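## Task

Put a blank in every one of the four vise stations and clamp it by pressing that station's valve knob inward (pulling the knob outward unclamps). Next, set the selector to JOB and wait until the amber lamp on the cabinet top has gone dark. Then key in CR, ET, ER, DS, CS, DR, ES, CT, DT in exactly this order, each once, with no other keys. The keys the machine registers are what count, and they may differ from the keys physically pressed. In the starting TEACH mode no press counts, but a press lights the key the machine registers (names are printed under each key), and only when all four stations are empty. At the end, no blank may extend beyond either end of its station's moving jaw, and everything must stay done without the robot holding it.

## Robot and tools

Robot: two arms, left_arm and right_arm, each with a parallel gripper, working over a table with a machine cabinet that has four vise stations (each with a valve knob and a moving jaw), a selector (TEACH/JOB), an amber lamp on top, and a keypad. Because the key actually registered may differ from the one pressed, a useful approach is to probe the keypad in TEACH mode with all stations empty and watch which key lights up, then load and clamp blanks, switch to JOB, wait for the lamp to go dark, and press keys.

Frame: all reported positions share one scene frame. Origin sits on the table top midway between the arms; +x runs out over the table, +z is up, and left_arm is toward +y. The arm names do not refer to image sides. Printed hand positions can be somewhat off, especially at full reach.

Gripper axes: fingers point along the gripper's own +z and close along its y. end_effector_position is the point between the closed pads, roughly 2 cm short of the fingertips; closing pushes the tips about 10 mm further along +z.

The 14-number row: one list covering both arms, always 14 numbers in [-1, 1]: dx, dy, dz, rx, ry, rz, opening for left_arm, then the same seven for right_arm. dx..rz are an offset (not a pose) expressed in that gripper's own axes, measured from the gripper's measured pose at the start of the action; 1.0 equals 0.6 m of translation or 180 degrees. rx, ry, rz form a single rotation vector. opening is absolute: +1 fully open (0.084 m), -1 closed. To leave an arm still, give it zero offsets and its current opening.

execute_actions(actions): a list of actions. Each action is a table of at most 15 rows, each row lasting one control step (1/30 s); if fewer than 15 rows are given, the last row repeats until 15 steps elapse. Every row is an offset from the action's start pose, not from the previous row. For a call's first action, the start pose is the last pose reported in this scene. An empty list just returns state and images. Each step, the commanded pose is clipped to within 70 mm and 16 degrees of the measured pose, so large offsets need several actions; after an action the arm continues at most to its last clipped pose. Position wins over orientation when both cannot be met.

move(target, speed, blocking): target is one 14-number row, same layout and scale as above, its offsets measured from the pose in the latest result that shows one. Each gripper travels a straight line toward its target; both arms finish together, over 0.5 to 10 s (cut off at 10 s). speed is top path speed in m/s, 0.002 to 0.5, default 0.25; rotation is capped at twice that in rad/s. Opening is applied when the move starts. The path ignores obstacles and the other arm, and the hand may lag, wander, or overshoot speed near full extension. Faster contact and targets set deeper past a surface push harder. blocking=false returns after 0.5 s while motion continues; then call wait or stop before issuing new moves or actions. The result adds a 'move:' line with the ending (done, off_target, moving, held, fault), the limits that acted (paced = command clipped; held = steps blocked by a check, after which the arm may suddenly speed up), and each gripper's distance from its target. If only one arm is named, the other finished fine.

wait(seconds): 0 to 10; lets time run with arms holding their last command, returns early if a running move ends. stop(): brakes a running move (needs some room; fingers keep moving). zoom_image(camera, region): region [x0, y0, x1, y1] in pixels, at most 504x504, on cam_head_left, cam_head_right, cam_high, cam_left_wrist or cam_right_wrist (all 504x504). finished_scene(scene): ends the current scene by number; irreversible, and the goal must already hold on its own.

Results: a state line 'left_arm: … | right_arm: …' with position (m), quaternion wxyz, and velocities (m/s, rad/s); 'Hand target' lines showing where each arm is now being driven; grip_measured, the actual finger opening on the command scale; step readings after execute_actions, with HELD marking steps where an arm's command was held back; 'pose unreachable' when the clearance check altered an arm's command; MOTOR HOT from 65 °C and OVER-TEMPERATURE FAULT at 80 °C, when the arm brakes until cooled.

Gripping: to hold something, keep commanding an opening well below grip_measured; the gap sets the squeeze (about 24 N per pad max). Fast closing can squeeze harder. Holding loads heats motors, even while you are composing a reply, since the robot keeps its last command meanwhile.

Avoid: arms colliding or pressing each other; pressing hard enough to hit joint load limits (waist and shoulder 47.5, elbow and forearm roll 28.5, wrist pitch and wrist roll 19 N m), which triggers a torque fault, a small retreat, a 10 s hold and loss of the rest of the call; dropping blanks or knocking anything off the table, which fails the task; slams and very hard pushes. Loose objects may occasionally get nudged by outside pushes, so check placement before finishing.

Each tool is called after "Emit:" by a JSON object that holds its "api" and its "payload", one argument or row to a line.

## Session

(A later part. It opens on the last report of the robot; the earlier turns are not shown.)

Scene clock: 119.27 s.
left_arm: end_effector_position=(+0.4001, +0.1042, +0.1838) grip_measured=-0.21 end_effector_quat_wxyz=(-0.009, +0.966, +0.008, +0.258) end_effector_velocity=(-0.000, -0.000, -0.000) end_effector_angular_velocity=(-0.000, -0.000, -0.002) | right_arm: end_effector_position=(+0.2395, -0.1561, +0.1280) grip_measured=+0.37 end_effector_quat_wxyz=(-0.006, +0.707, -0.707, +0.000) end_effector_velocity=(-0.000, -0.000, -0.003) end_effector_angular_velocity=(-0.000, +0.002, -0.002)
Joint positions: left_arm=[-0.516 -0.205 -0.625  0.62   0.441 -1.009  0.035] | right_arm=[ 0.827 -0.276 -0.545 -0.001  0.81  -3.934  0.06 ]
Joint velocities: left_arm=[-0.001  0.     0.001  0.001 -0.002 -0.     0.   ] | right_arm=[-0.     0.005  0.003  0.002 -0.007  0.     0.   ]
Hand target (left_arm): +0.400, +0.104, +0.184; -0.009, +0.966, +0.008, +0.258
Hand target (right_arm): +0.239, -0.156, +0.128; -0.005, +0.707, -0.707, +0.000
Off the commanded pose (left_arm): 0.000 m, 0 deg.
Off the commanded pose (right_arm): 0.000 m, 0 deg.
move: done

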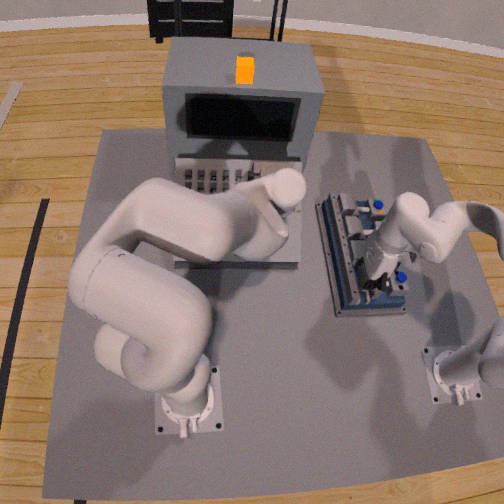

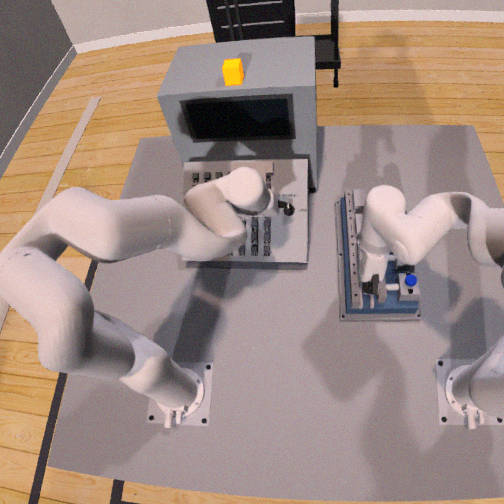

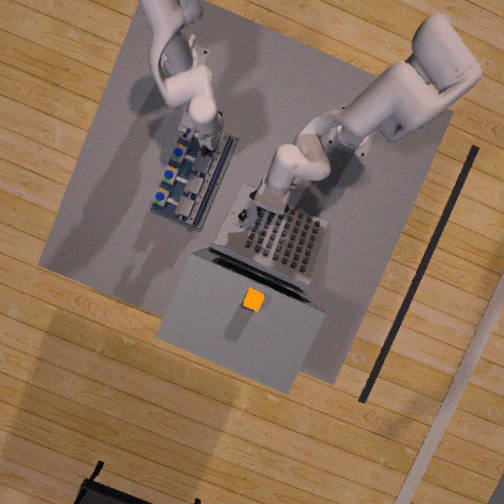

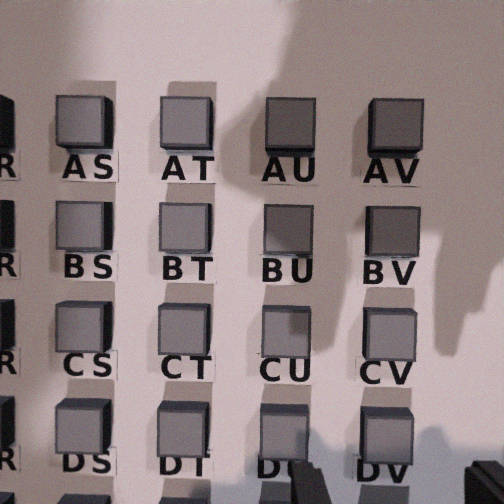

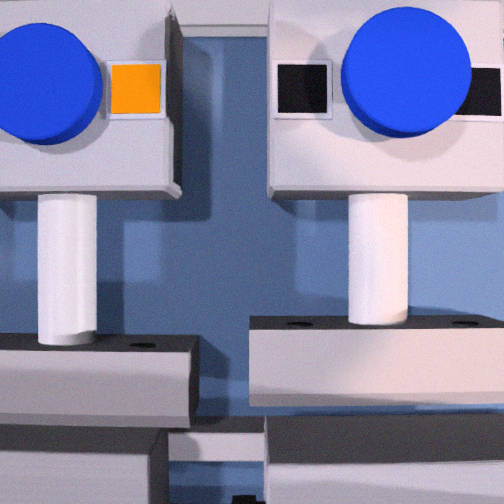

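Emit:
{"api": "move", "payload": {
  "target": [0,0,0,0,0,0,-0.2,-0.001,0.003,0.028,0,0,0,-0.2],
  "speed": 0.03
}}

Emit:
{"api": "execute_actions", "payload": {
  "actions": [
    [[0,0,0,0,0,0,-0.2,0,0,0,0,0,0,0],[0,0,0,0,0,0,-0.2,0,0,0,0,0,0,0.2],[0,0,0,0,0,0,-0.2,0,0,0,0,0,0,0.35],[0,0,0,0,0,0,-0.2,0,0,0,0,0,0,0.4],[0,0,0,0,0,0,-0.2,0,0,0,0,0,0,0.45],[0,0,0,0,0,0,-0.2,0,0,0,0,0,0,0.52]]
  ]
}}

Emit:
{"api": "move", "payload": {
  "target": [0,0,0,0,0,0,-0.2,0,0,-0.062,0,0,0,0.52]
}}

Emit:
{"api": "move", "payload": {
  "target": [0,0.105,0,0,0,0,-0.2,0.168,0,0,0,0,0,-1]
}}

Emit:
{"api": "move", "payload": {
  "target": [0,0,0.05,0,0,0,-0.2,0,0,0.051,0,0,0,-1],
  "speed": 0.06
}}

Scene clock: 121.10 s.
left_arm: end_effector_position=(+0.4001, +0.1042, +0.1838) grip_measured=-0.21 end_effector_quat_wxyz=(-0.009, +0.966, +0.008, +0.258) end_effector_velocity=(-0.000, +0.000, -0.000) end_effector_angular_velocity=(+0.001, +0.001, -0.001) | right_arm: end_effector_position=(+0.2381, -0.1550, +0.1119) grip_measured=+0.37 end_effector_quat_wxyz=(-0.006, +0.707, -0.707, +0.000) end_effector_velocity=(+0.001, +0.001, +0.000) end_effector_angular_velocity=(+0.004, -0.003, -0.001)
Joint positions: left_arm=[-0.516 -0.205 -0.625  0.62   0.441 -1.009  0.035] | right_arm=[ 0.832 -0.242 -0.522 -0.001  0.752 -3.93   0.06 ]
Joint velocities: left_arm=[-0.     0.     0.     0.001  0.     0.    -0.   ] | right_arm=[-0.     0.001 -0.001  0.001 -0.005  0.     0.   ]
Hand target (left_arm): +0.400, +0.104, +0.184; -0.009, +0.966, +0.008, +0.258
Hand target (right_arm): +0.238, -0.155, +0.111; -0.006, +0.707, -0.707, +0.000
Off the commanded pose (left_arm): 0.000 m, 0 deg.
Off the commanded pose (right_arm): 0.001 m, 0 deg.
move: done

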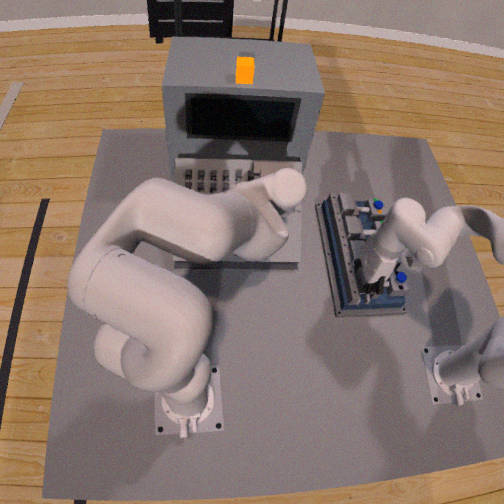

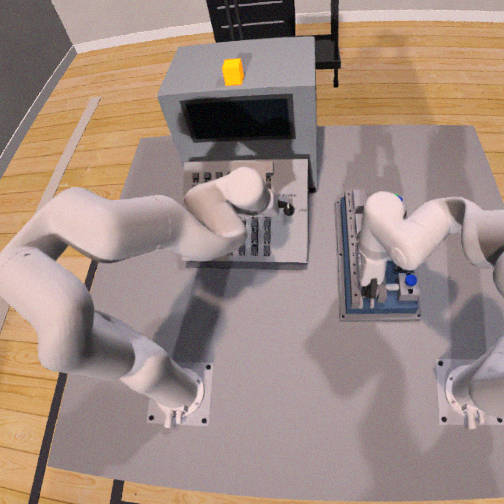

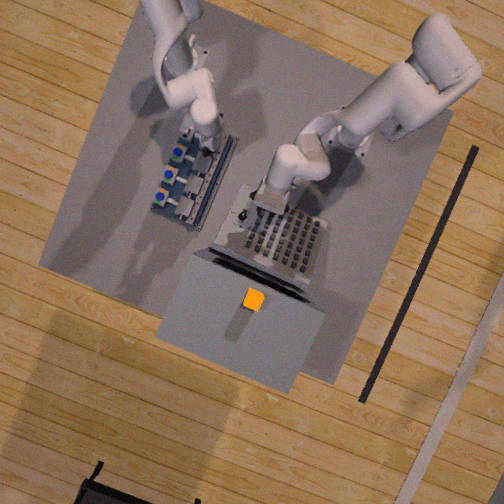

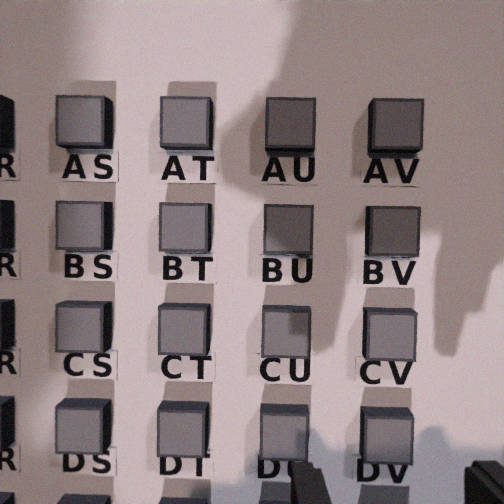

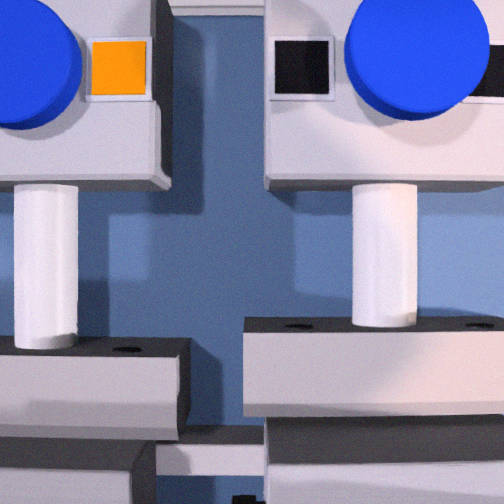

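Scene clock: 121.60 s.
left_arm: end_effector_position=(+0.4001, +0.1042, +0.1838) grip_measured=-0.21 end_effector_quat_wxyz=(-0.009, +0.966, +0.008, +0.258) end_effector_velocity=(-0.000, +0.000, -0.000) end_effector_angular_velocity=(-0.001, +0.001, +0.001) | right_arm: end_effector_position=(+0.2381, -0.1551, +0.1119) grip_measured=+0.51 end_effector_quat_wxyz=(-0.006, +0.707, -0.707, +0.000) end_effector_velocity=(+0.000, +0.000, +0.000) end_effector_angular_velocity=(+0.000, -0.000, +0.001)
Joint positions: left_arm=[-0.516 -0.205 -0.625  0.62   0.441 -1.009  0.035] | right_arm=[ 0.832 -0.242 -0.522 -0.001  0.751 -3.93   0.065]
Joint velocities: left_arm=[ 0.001  0.     0.001 -0.001 -0.001 -0.    -0.   ] | right_arm=[ 0.     0.001 -0.002 -0.     0.001 -0.001  0.001]
Hand target (left_arm): +0.400, +0.104, +0.184; -0.009, +0.966, +0.008, +0.258
Hand target (right_arm): +0.238, -0.155, +0.112; -0.006, +0.707, -0.707, +0.000
Off the commanded pose (left_arm): 0.000 m, 0 deg.
Off the commanded pose (right_arm): 0.000 m, 0 deg.
Step readings (end_effector_position):
0: left_arm (+0.4001, +0.1042, +0.1838) | right_arm (+0.2381, -0.1550, +0.1119)
1: left_arm (+0.4001, +0.1042, +0.1838) | right_arm (+0.2381, -0.1550, +0.1119)
2: left_arm (+0.4001, +0.1042, +0.1838) | right_arm (+0.2382, -0.1550, +0.1120)
4: left_arm (+0.4001, +0.1042, +0.1838) | right_arm (+0.2382, -0.1550, +0.1120)
8: left_arm (+0.4001, +0.1042, +0.1838) | right_arm (+0.2381, -0.1551, +0.1118)
15: end_effector_position above

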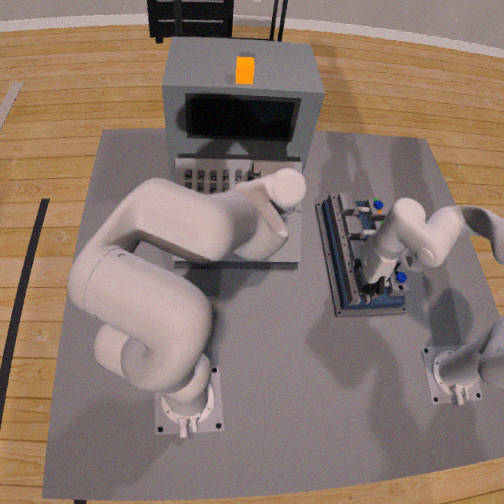

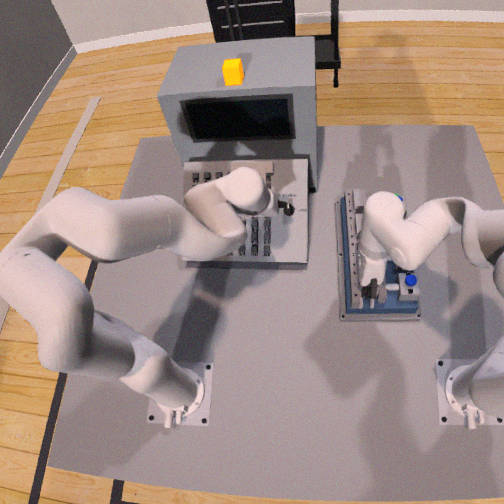

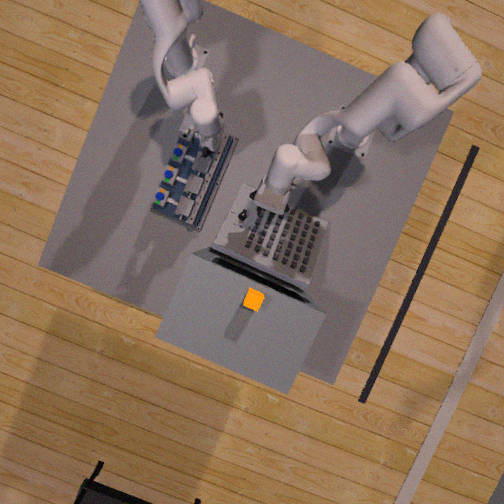

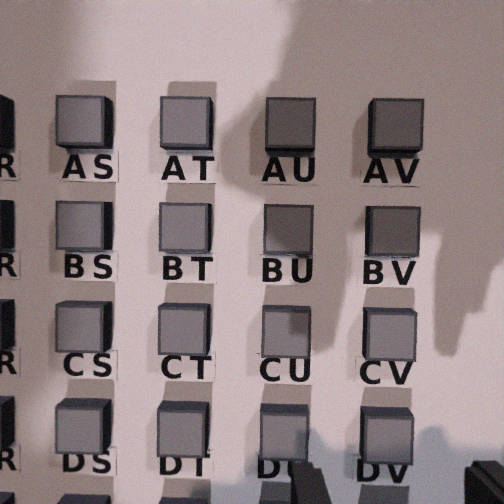

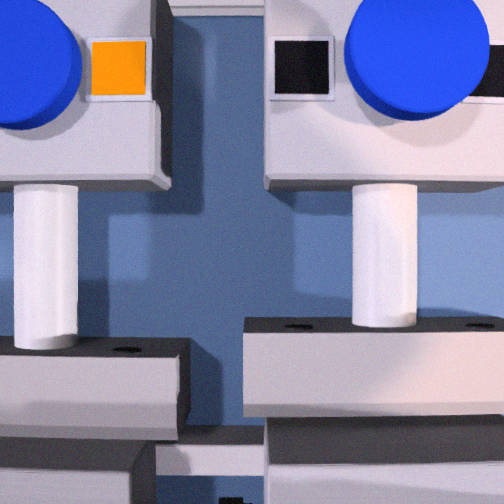

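Scene clock: 122.40 s.
left_arm: end_effector_position=(+0.4001, +0.1042, +0.1838) grip_measured=-0.21 end_effector_quat_wxyz=(-0.009, +0.966, +0.008, +0.258) end_effector_velocity=(+0.000, +0.000, -0.000) end_effector_angular_velocity=(-0.000, +0.001, +0.001) | right_arm: end_effector_position=(+0.2378, -0.1555, +0.1487) grip_measured=+0.51 end_effector_quat_wxyz=(-0.006, +0.707, -0.707, +0.000) end_effector_velocity=(+0.001, +0.001, +0.003) end_effector_angular_velocity=(+0.001, -0.001, -0.000)
Joint positions: left_arm=[-0.516 -0.205 -0.625  0.62   0.441 -1.009  0.035] | right_arm=[ 0.832 -0.321 -0.572 -0.001  0.88  -3.93   0.065]
Joint velocities: left_arm=[ 0.001  0.     0.    -0.001 -0.     0.     0.   ] | right_arm=[-0.001 -0.003 -0.006 -0.     0.006 -0.     0.   ]
Hand target (left_arm): +0.400, +0.104, +0.184; -0.009, +0.966, +0.008, +0.258
Hand target (right_arm): +0.238, -0.155, +0.149; -0.006, +0.707, -0.707, +0.000
Off the commanded pose (left_arm): 0.000 m, 0 deg.
Off the commanded pose (right_arm): 0.000 m, 0 deg.
move: done

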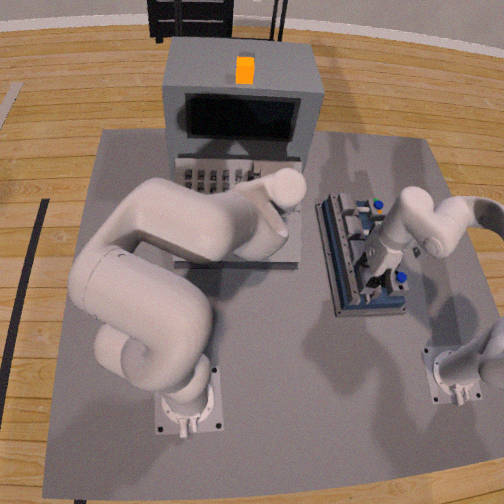

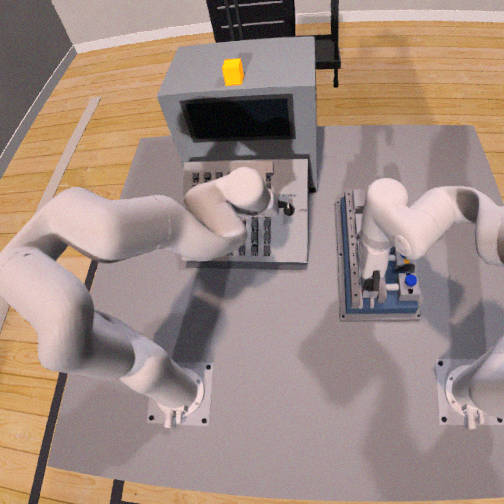

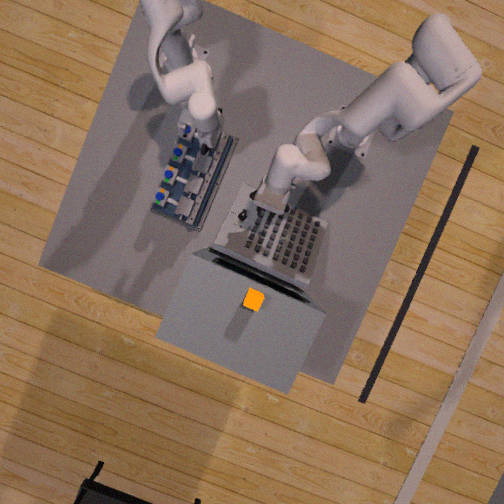

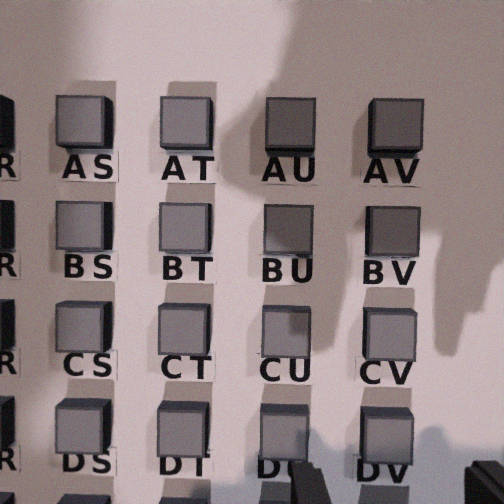

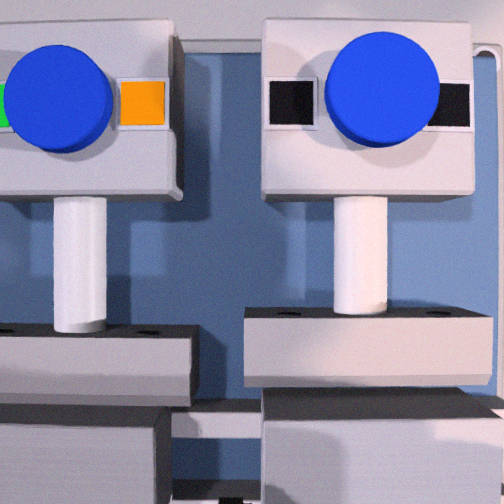

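Scene clock: 123.37 s.
left_arm: end_effector_position=(+0.4012, +0.0414, +0.1829) grip_measured=-0.21 end_effector_quat_wxyz=(-0.009, +0.966, +0.008, +0.258) end_effector_velocity=(+0.000, -0.001, +0.000) end_effector_angular_velocity=(+0.000, -0.001, -0.000) | right_arm: end_effector_position=(+0.2379, -0.2563, +0.1479) grip_measured=-1.00 end_effector_quat_wxyz=(-0.006, +0.707, -0.707, +0.001) end_effector_velocity=(-0.001, -0.002, +0.000) end_effector_angular_velocity=(+0.001, +0.002, -0.000)
Joint positions: left_arm=[-0.653 -0.083 -0.765  0.664  0.518 -1.161  0.035] | right_arm=[ 0.584 -0.572 -0.377  0.002  0.937 -4.179  0.   ]
Joint velocities: left_arm=[-0.001  0.002 -0.003  0.002  0.001 -0.002 -0.   ] | right_arm=[-0.006 -0.007  0.004  0.003  0.004 -0.007  0.   ]
Hand target (left_arm): +0.401, +0.041, +0.183; -0.009, +0.966, +0.008, +0.258
Hand target (right_arm): +0.238, -0.257, +0.148; -0.006, +0.707, -0.707, +0.001
Off the commanded pose (left_arm): 0.000 m, 0 deg.
Off the commanded pose (right_arm): 0.000 m, 0 deg.
move: done

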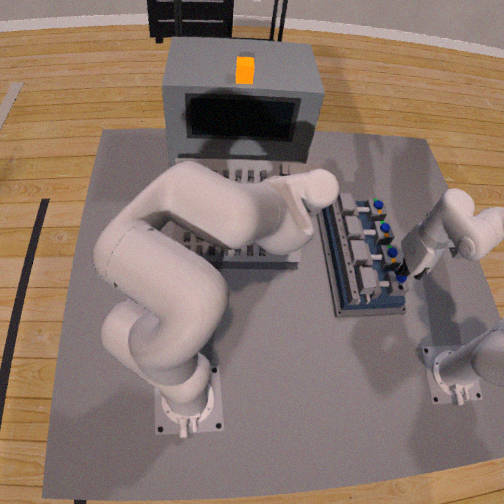

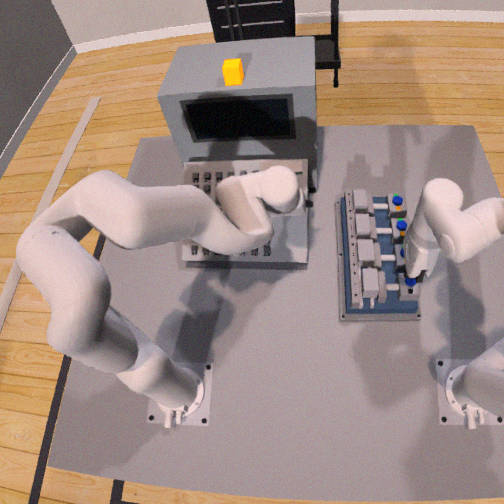

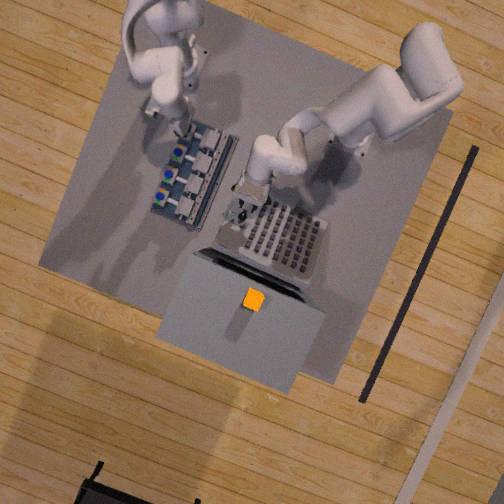

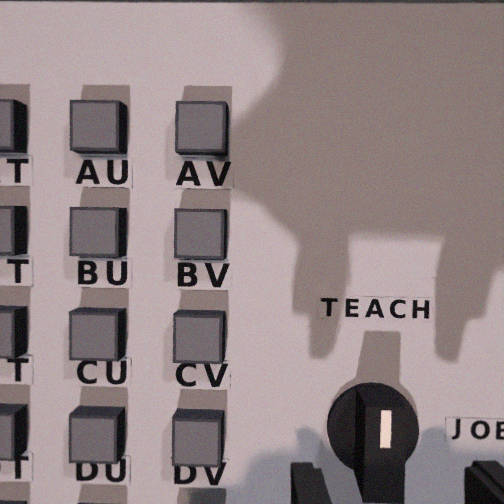

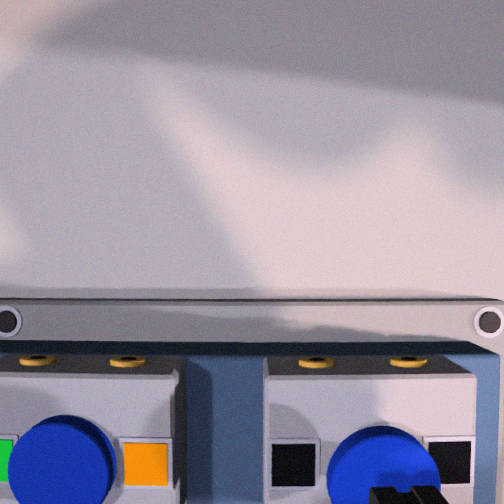

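Scene clock: 124.27 s.
left_arm: end_effector_position=(+0.4162, +0.0420, +0.1572) grip_measured=-0.21 end_effector_quat_wxyz=(-0.009, +0.966, +0.008, +0.258) end_effector_velocity=(+0.001, +0.000, -0.001) end_effector_angular_velocity=(+0.000, -0.001, -0.001) | right_arm: end_effector_position=(+0.2386, -0.2557, +0.1187) grip_measured=-1.00 end_effector_quat_wxyz=(-0.007, +0.707, -0.707, +0.001) end_effector_velocity=(-0.000, +0.000, -0.001) end_effector_angular_velocity=(-0.000, +0.002, -0.001)
Joint positions: left_arm=[-0.619  0.006 -0.788  0.733  0.45  -1.212  0.035] | right_arm=[ 0.585 -0.505 -0.329  0.002  0.82  -4.179  0.   ]
Joint velocities: left_arm=[ 0.001  0.003 -0.001  0.006 -0.003 -0.004  0.   ] | right_arm=[ 0.     0.004  0.001  0.001 -0.004  0.     0.   ]
Hand target (left_arm): +0.416, +0.042, +0.157; -0.009, +0.966, +0.008, +0.258
Hand target (right_arm): +0.238, -0.256, +0.117; -0.006, +0.707, -0.707, +0.001
Off the commanded pose (left_arm): 0.000 m, 0 deg.
Off the commanded pose (right_arm): 0.002 m, 0 deg.
move: done

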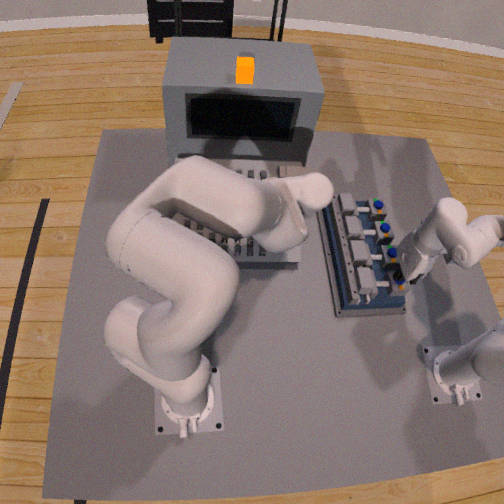

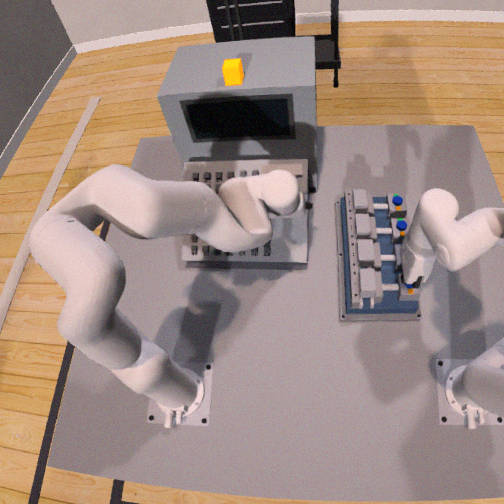

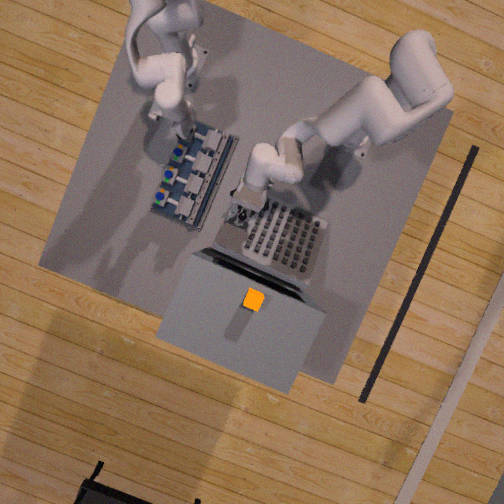

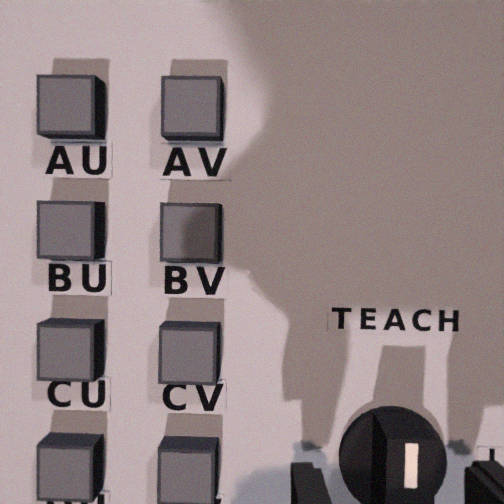

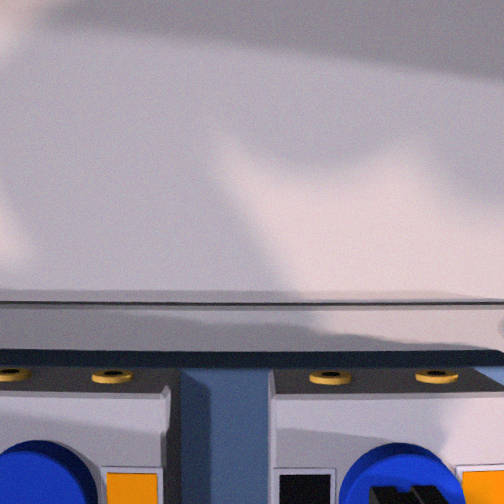

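Emit:
{"api": "move", "payload": {
  "target": [0,0.007,0.025,0,0,0,-0.1,0.03,0,-0.06,0,0,0,-1],
  "speed": 0.1
}}

Scene clock: 126.33 s.
left_arm: end_effector_position=(+0.4237, +0.0381, +0.1443) grip_measured=-0.11 end_effector_quat_wxyz=(-0.009, +0.966, +0.008, +0.258) end_effector_velocity=(+0.000, +0.000, -0.001) end_effector_angular_velocity=(+0.001, -0.000, -0.001) | right_arm: end_effector_position=(+0.2382, -0.2741, +0.1541) grip_measured=-1.00 end_effector_quat_wxyz=(-0.006, +0.707, -0.707, +0.001) end_effector_velocity=(+0.001, -0.000, +0.002) end_effector_angular_velocity=(+0.001, -0.001, +0.000)
Joint positions: left_arm=[-0.611  0.059 -0.813  0.771  0.426 -1.248  0.039] | right_arm=[ 0.529 -0.623 -0.363  0.002  0.973 -4.234  0.   ]
Joint velocities: left_arm=[ 0.     0.001 -0.     0.003 -0.001 -0.001  0.   ] | right_arm=[-0.002 -0.003 -0.005  0.001  0.006 -0.003  0.   ]
Hand target (left_arm): +0.424, +0.038, +0.144; -0.009, +0.966, +0.008, +0.258
Hand target (right_arm): +0.238, -0.274, +0.155; -0.007, +0.707, -0.707, +0.001
Off the commanded pose (left_arm): 0.000 m, 0 deg.
Off the commanded pose (right_arm): 0.000 m, 0 deg.
move: done

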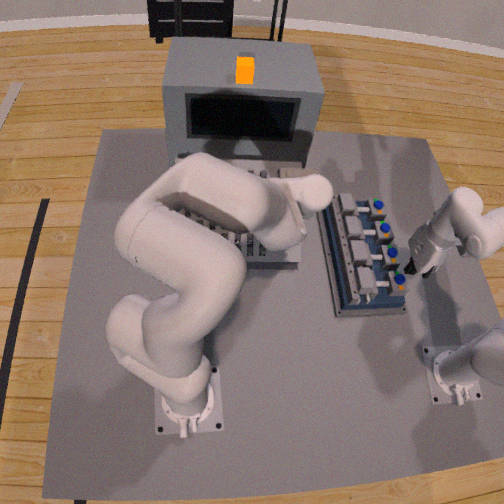

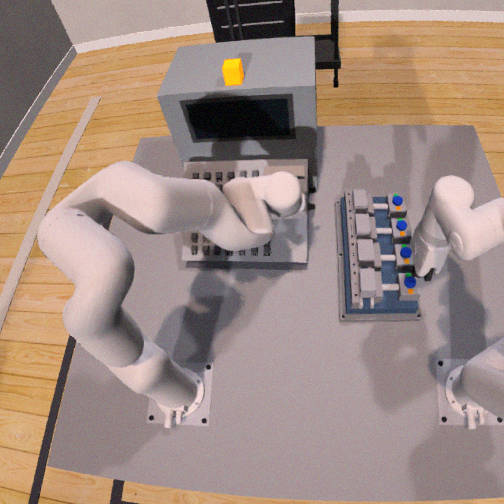

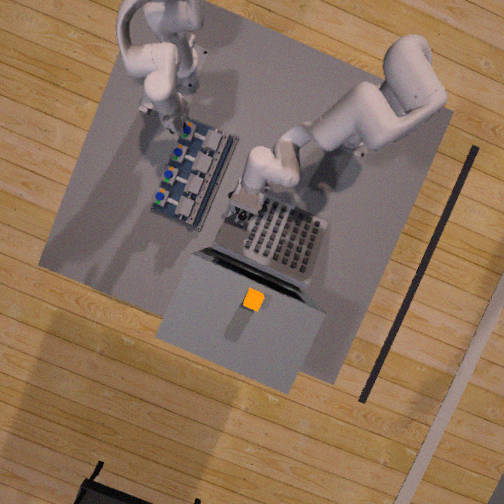

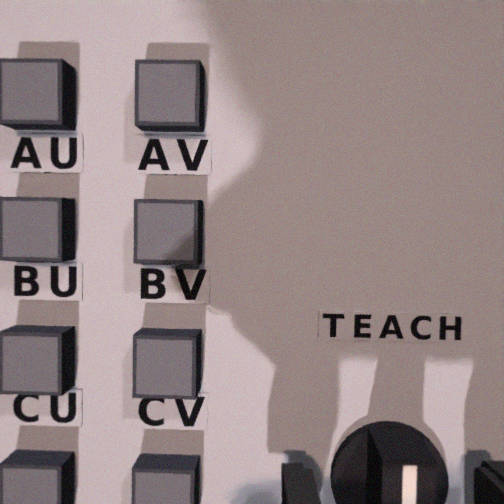

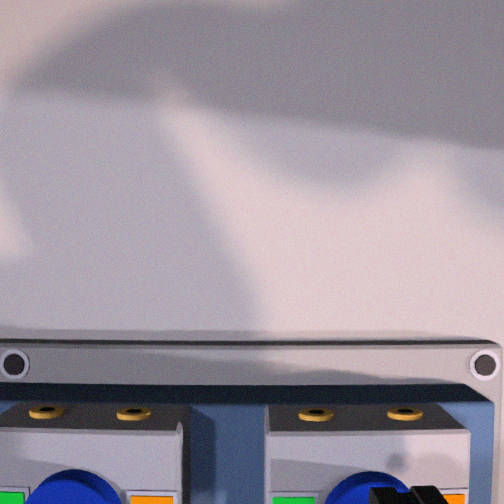

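Emit:
{"api": "move", "payload": {
  "target": [0,0.005,0.008,0,0,0,-0.45,0,0,0,0,0,0,-1],
  "speed": 0.03
}}

Emit:
{"api": "move", "payload": {
  "target": [0,0,0.003,0,0,0,-0.85,0,0,0,0,0,0,-1],
  "speed": 0.03
}}

Scene clock: 128.07 s.
left_arm: end_effector_position=(+0.4261, +0.0353, +0.1402) grip_measured=-0.47 end_effector_quat_wxyz=(-0.009, +0.966, +0.008, +0.258) end_effector_velocity=(+0.001, -0.001, -0.000) end_effector_angular_velocity=(-0.001, -0.002, +0.000) | right_arm: end_effector_position=(+0.2382, -0.2741, +0.1541) grip_measured=-1.00 end_effector_quat_wxyz=(-0.006, +0.707, -0.707, +0.001) end_effector_velocity=(+0.000, -0.000, +0.000) end_effector_angular_velocity=(+0.000, +0.000, -0.001)
Joint positions: left_arm=[-0.611  0.079 -0.826  0.783  0.421 -1.262  0.024] | right_arm=[ 0.529 -0.623 -0.363  0.002  0.973 -4.234  0.   ]
Joint velocities: left_arm=[ 0.001  0.003 -0.003  0.004 -0.002 -0.004 -0.   ] | right_arm=[-0.  0. -0.  0.  0.  0.  0.]
Hand target (left_arm): +0.426, +0.035, +0.140; -0.009, +0.966, +0.008, +0.258
Hand target (right_arm): +0.238, -0.274, +0.154; -0.006, +0.707, -0.707, +0.001
Off the commanded pose (left_arm): 0.000 m, 0 deg.
Off the commanded pose (right_arm): 0.000 m, 0 deg.
move: done

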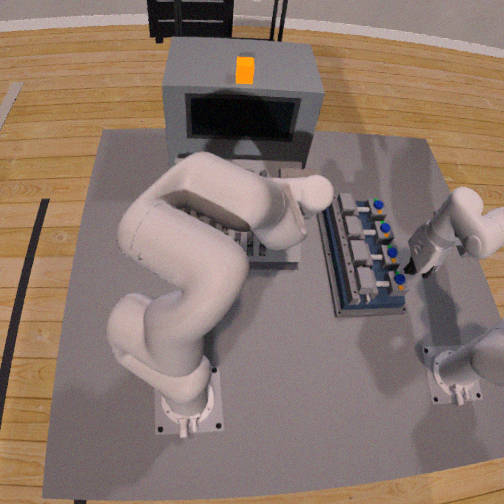

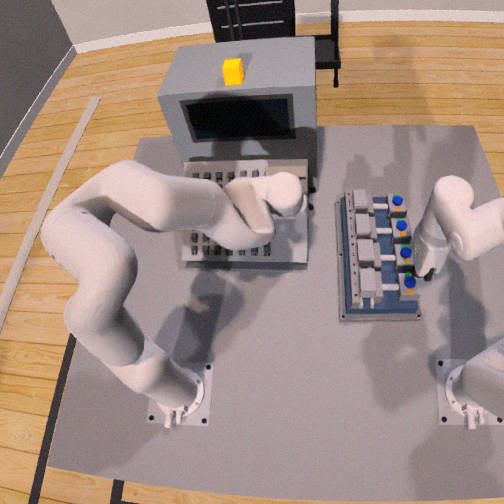

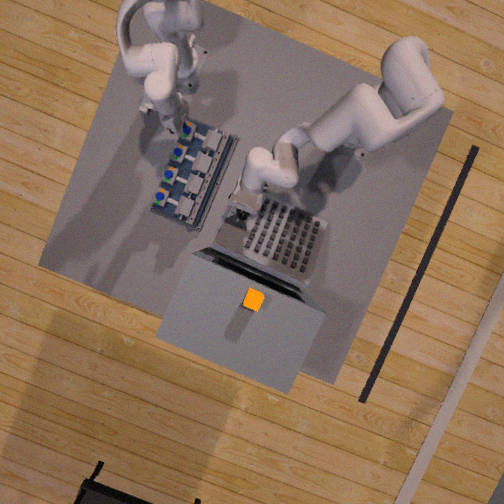

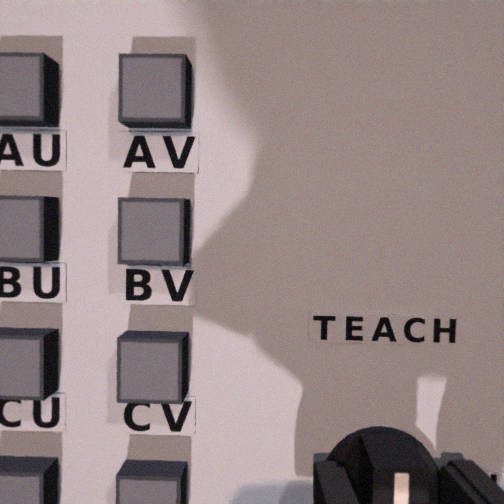

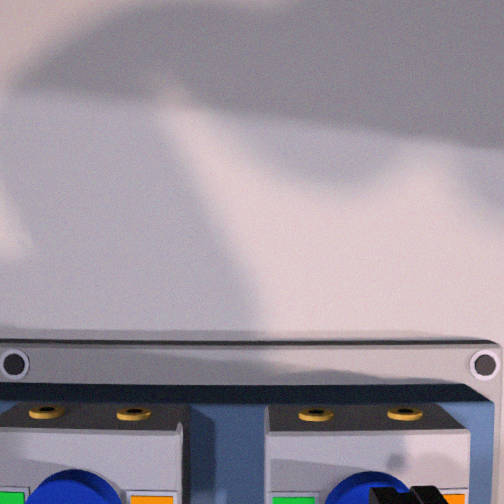

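Scene clock: 128.77 s.
left_arm: end_effector_position=(+0.4272, +0.0360, +0.1390) grip_measured=-0.72 end_effector_quat_wxyz=(-0.009, +0.966, +0.008, +0.258) end_effector_velocity=(+0.001, -0.000, -0.002) end_effector_angular_velocity=(-0.000, +0.002, +0.001) | right_arm: end_effector_position=(+0.2382, -0.2741, +0.1541) grip_measured=-1.00 end_effector_quat_wxyz=(-0.006, +0.707, -0.707, +0.001) end_effector_velocity=(-0.000, -0.000, -0.001) end_effector_angular_velocity=(-0.001, +0.001, +0.000)
Joint positions: left_arm=[-0.609  0.084 -0.828  0.788  0.419 -1.266  0.012] | right_arm=[ 0.529 -0.623 -0.363  0.002  0.973 -4.234  0.   ]
Joint velocities: left_arm=[ 0.002  0.008 -0.004  0.    -0.003 -0.001  0.   ] | right_arm=[ 0.     0.001  0.001 -0.     0.    -0.     0.   ]
Hand target (left_arm): +0.427, +0.035, +0.139; -0.009, +0.966, +0.008, +0.258
Hand target (right_arm): +0.238, -0.274, +0.154; -0.006, +0.707, -0.707, +0.001
Off the commanded pose (left_arm): 0.001 m, 0 deg.
Off the commanded pose (right_arm): 0.000 m, 0 deg.
move: done

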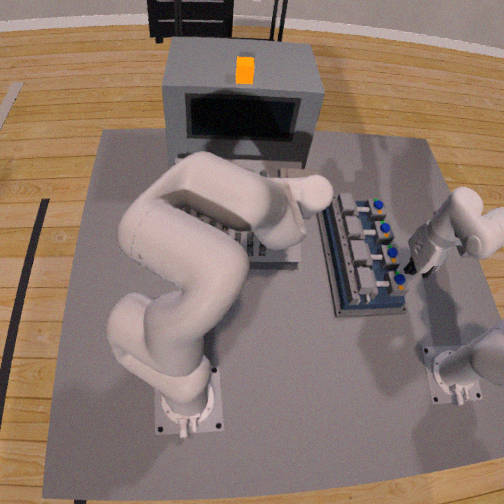

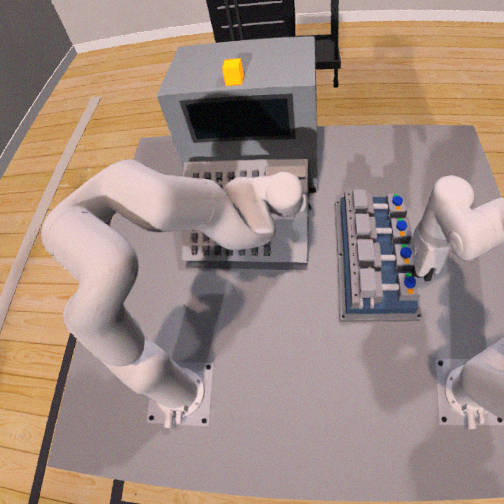

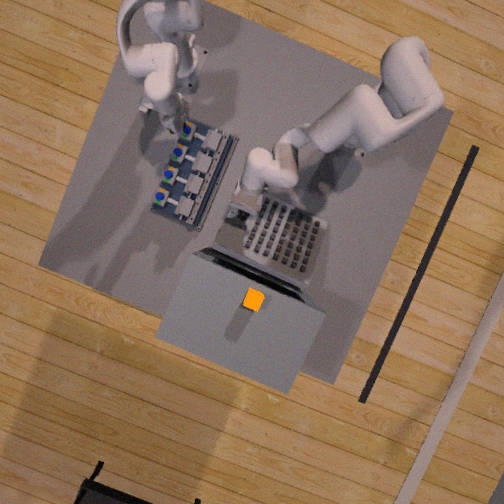

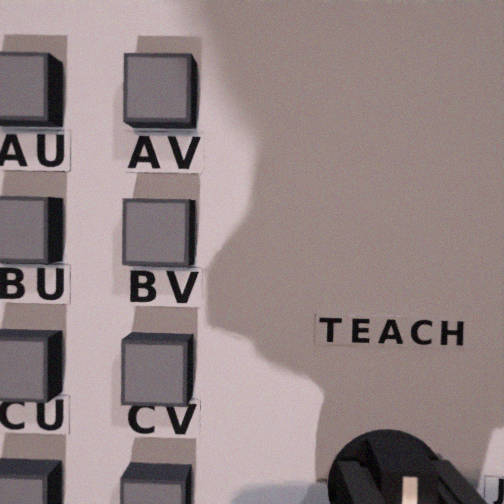

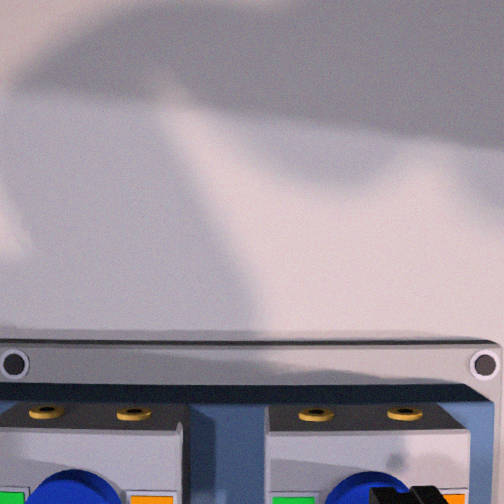

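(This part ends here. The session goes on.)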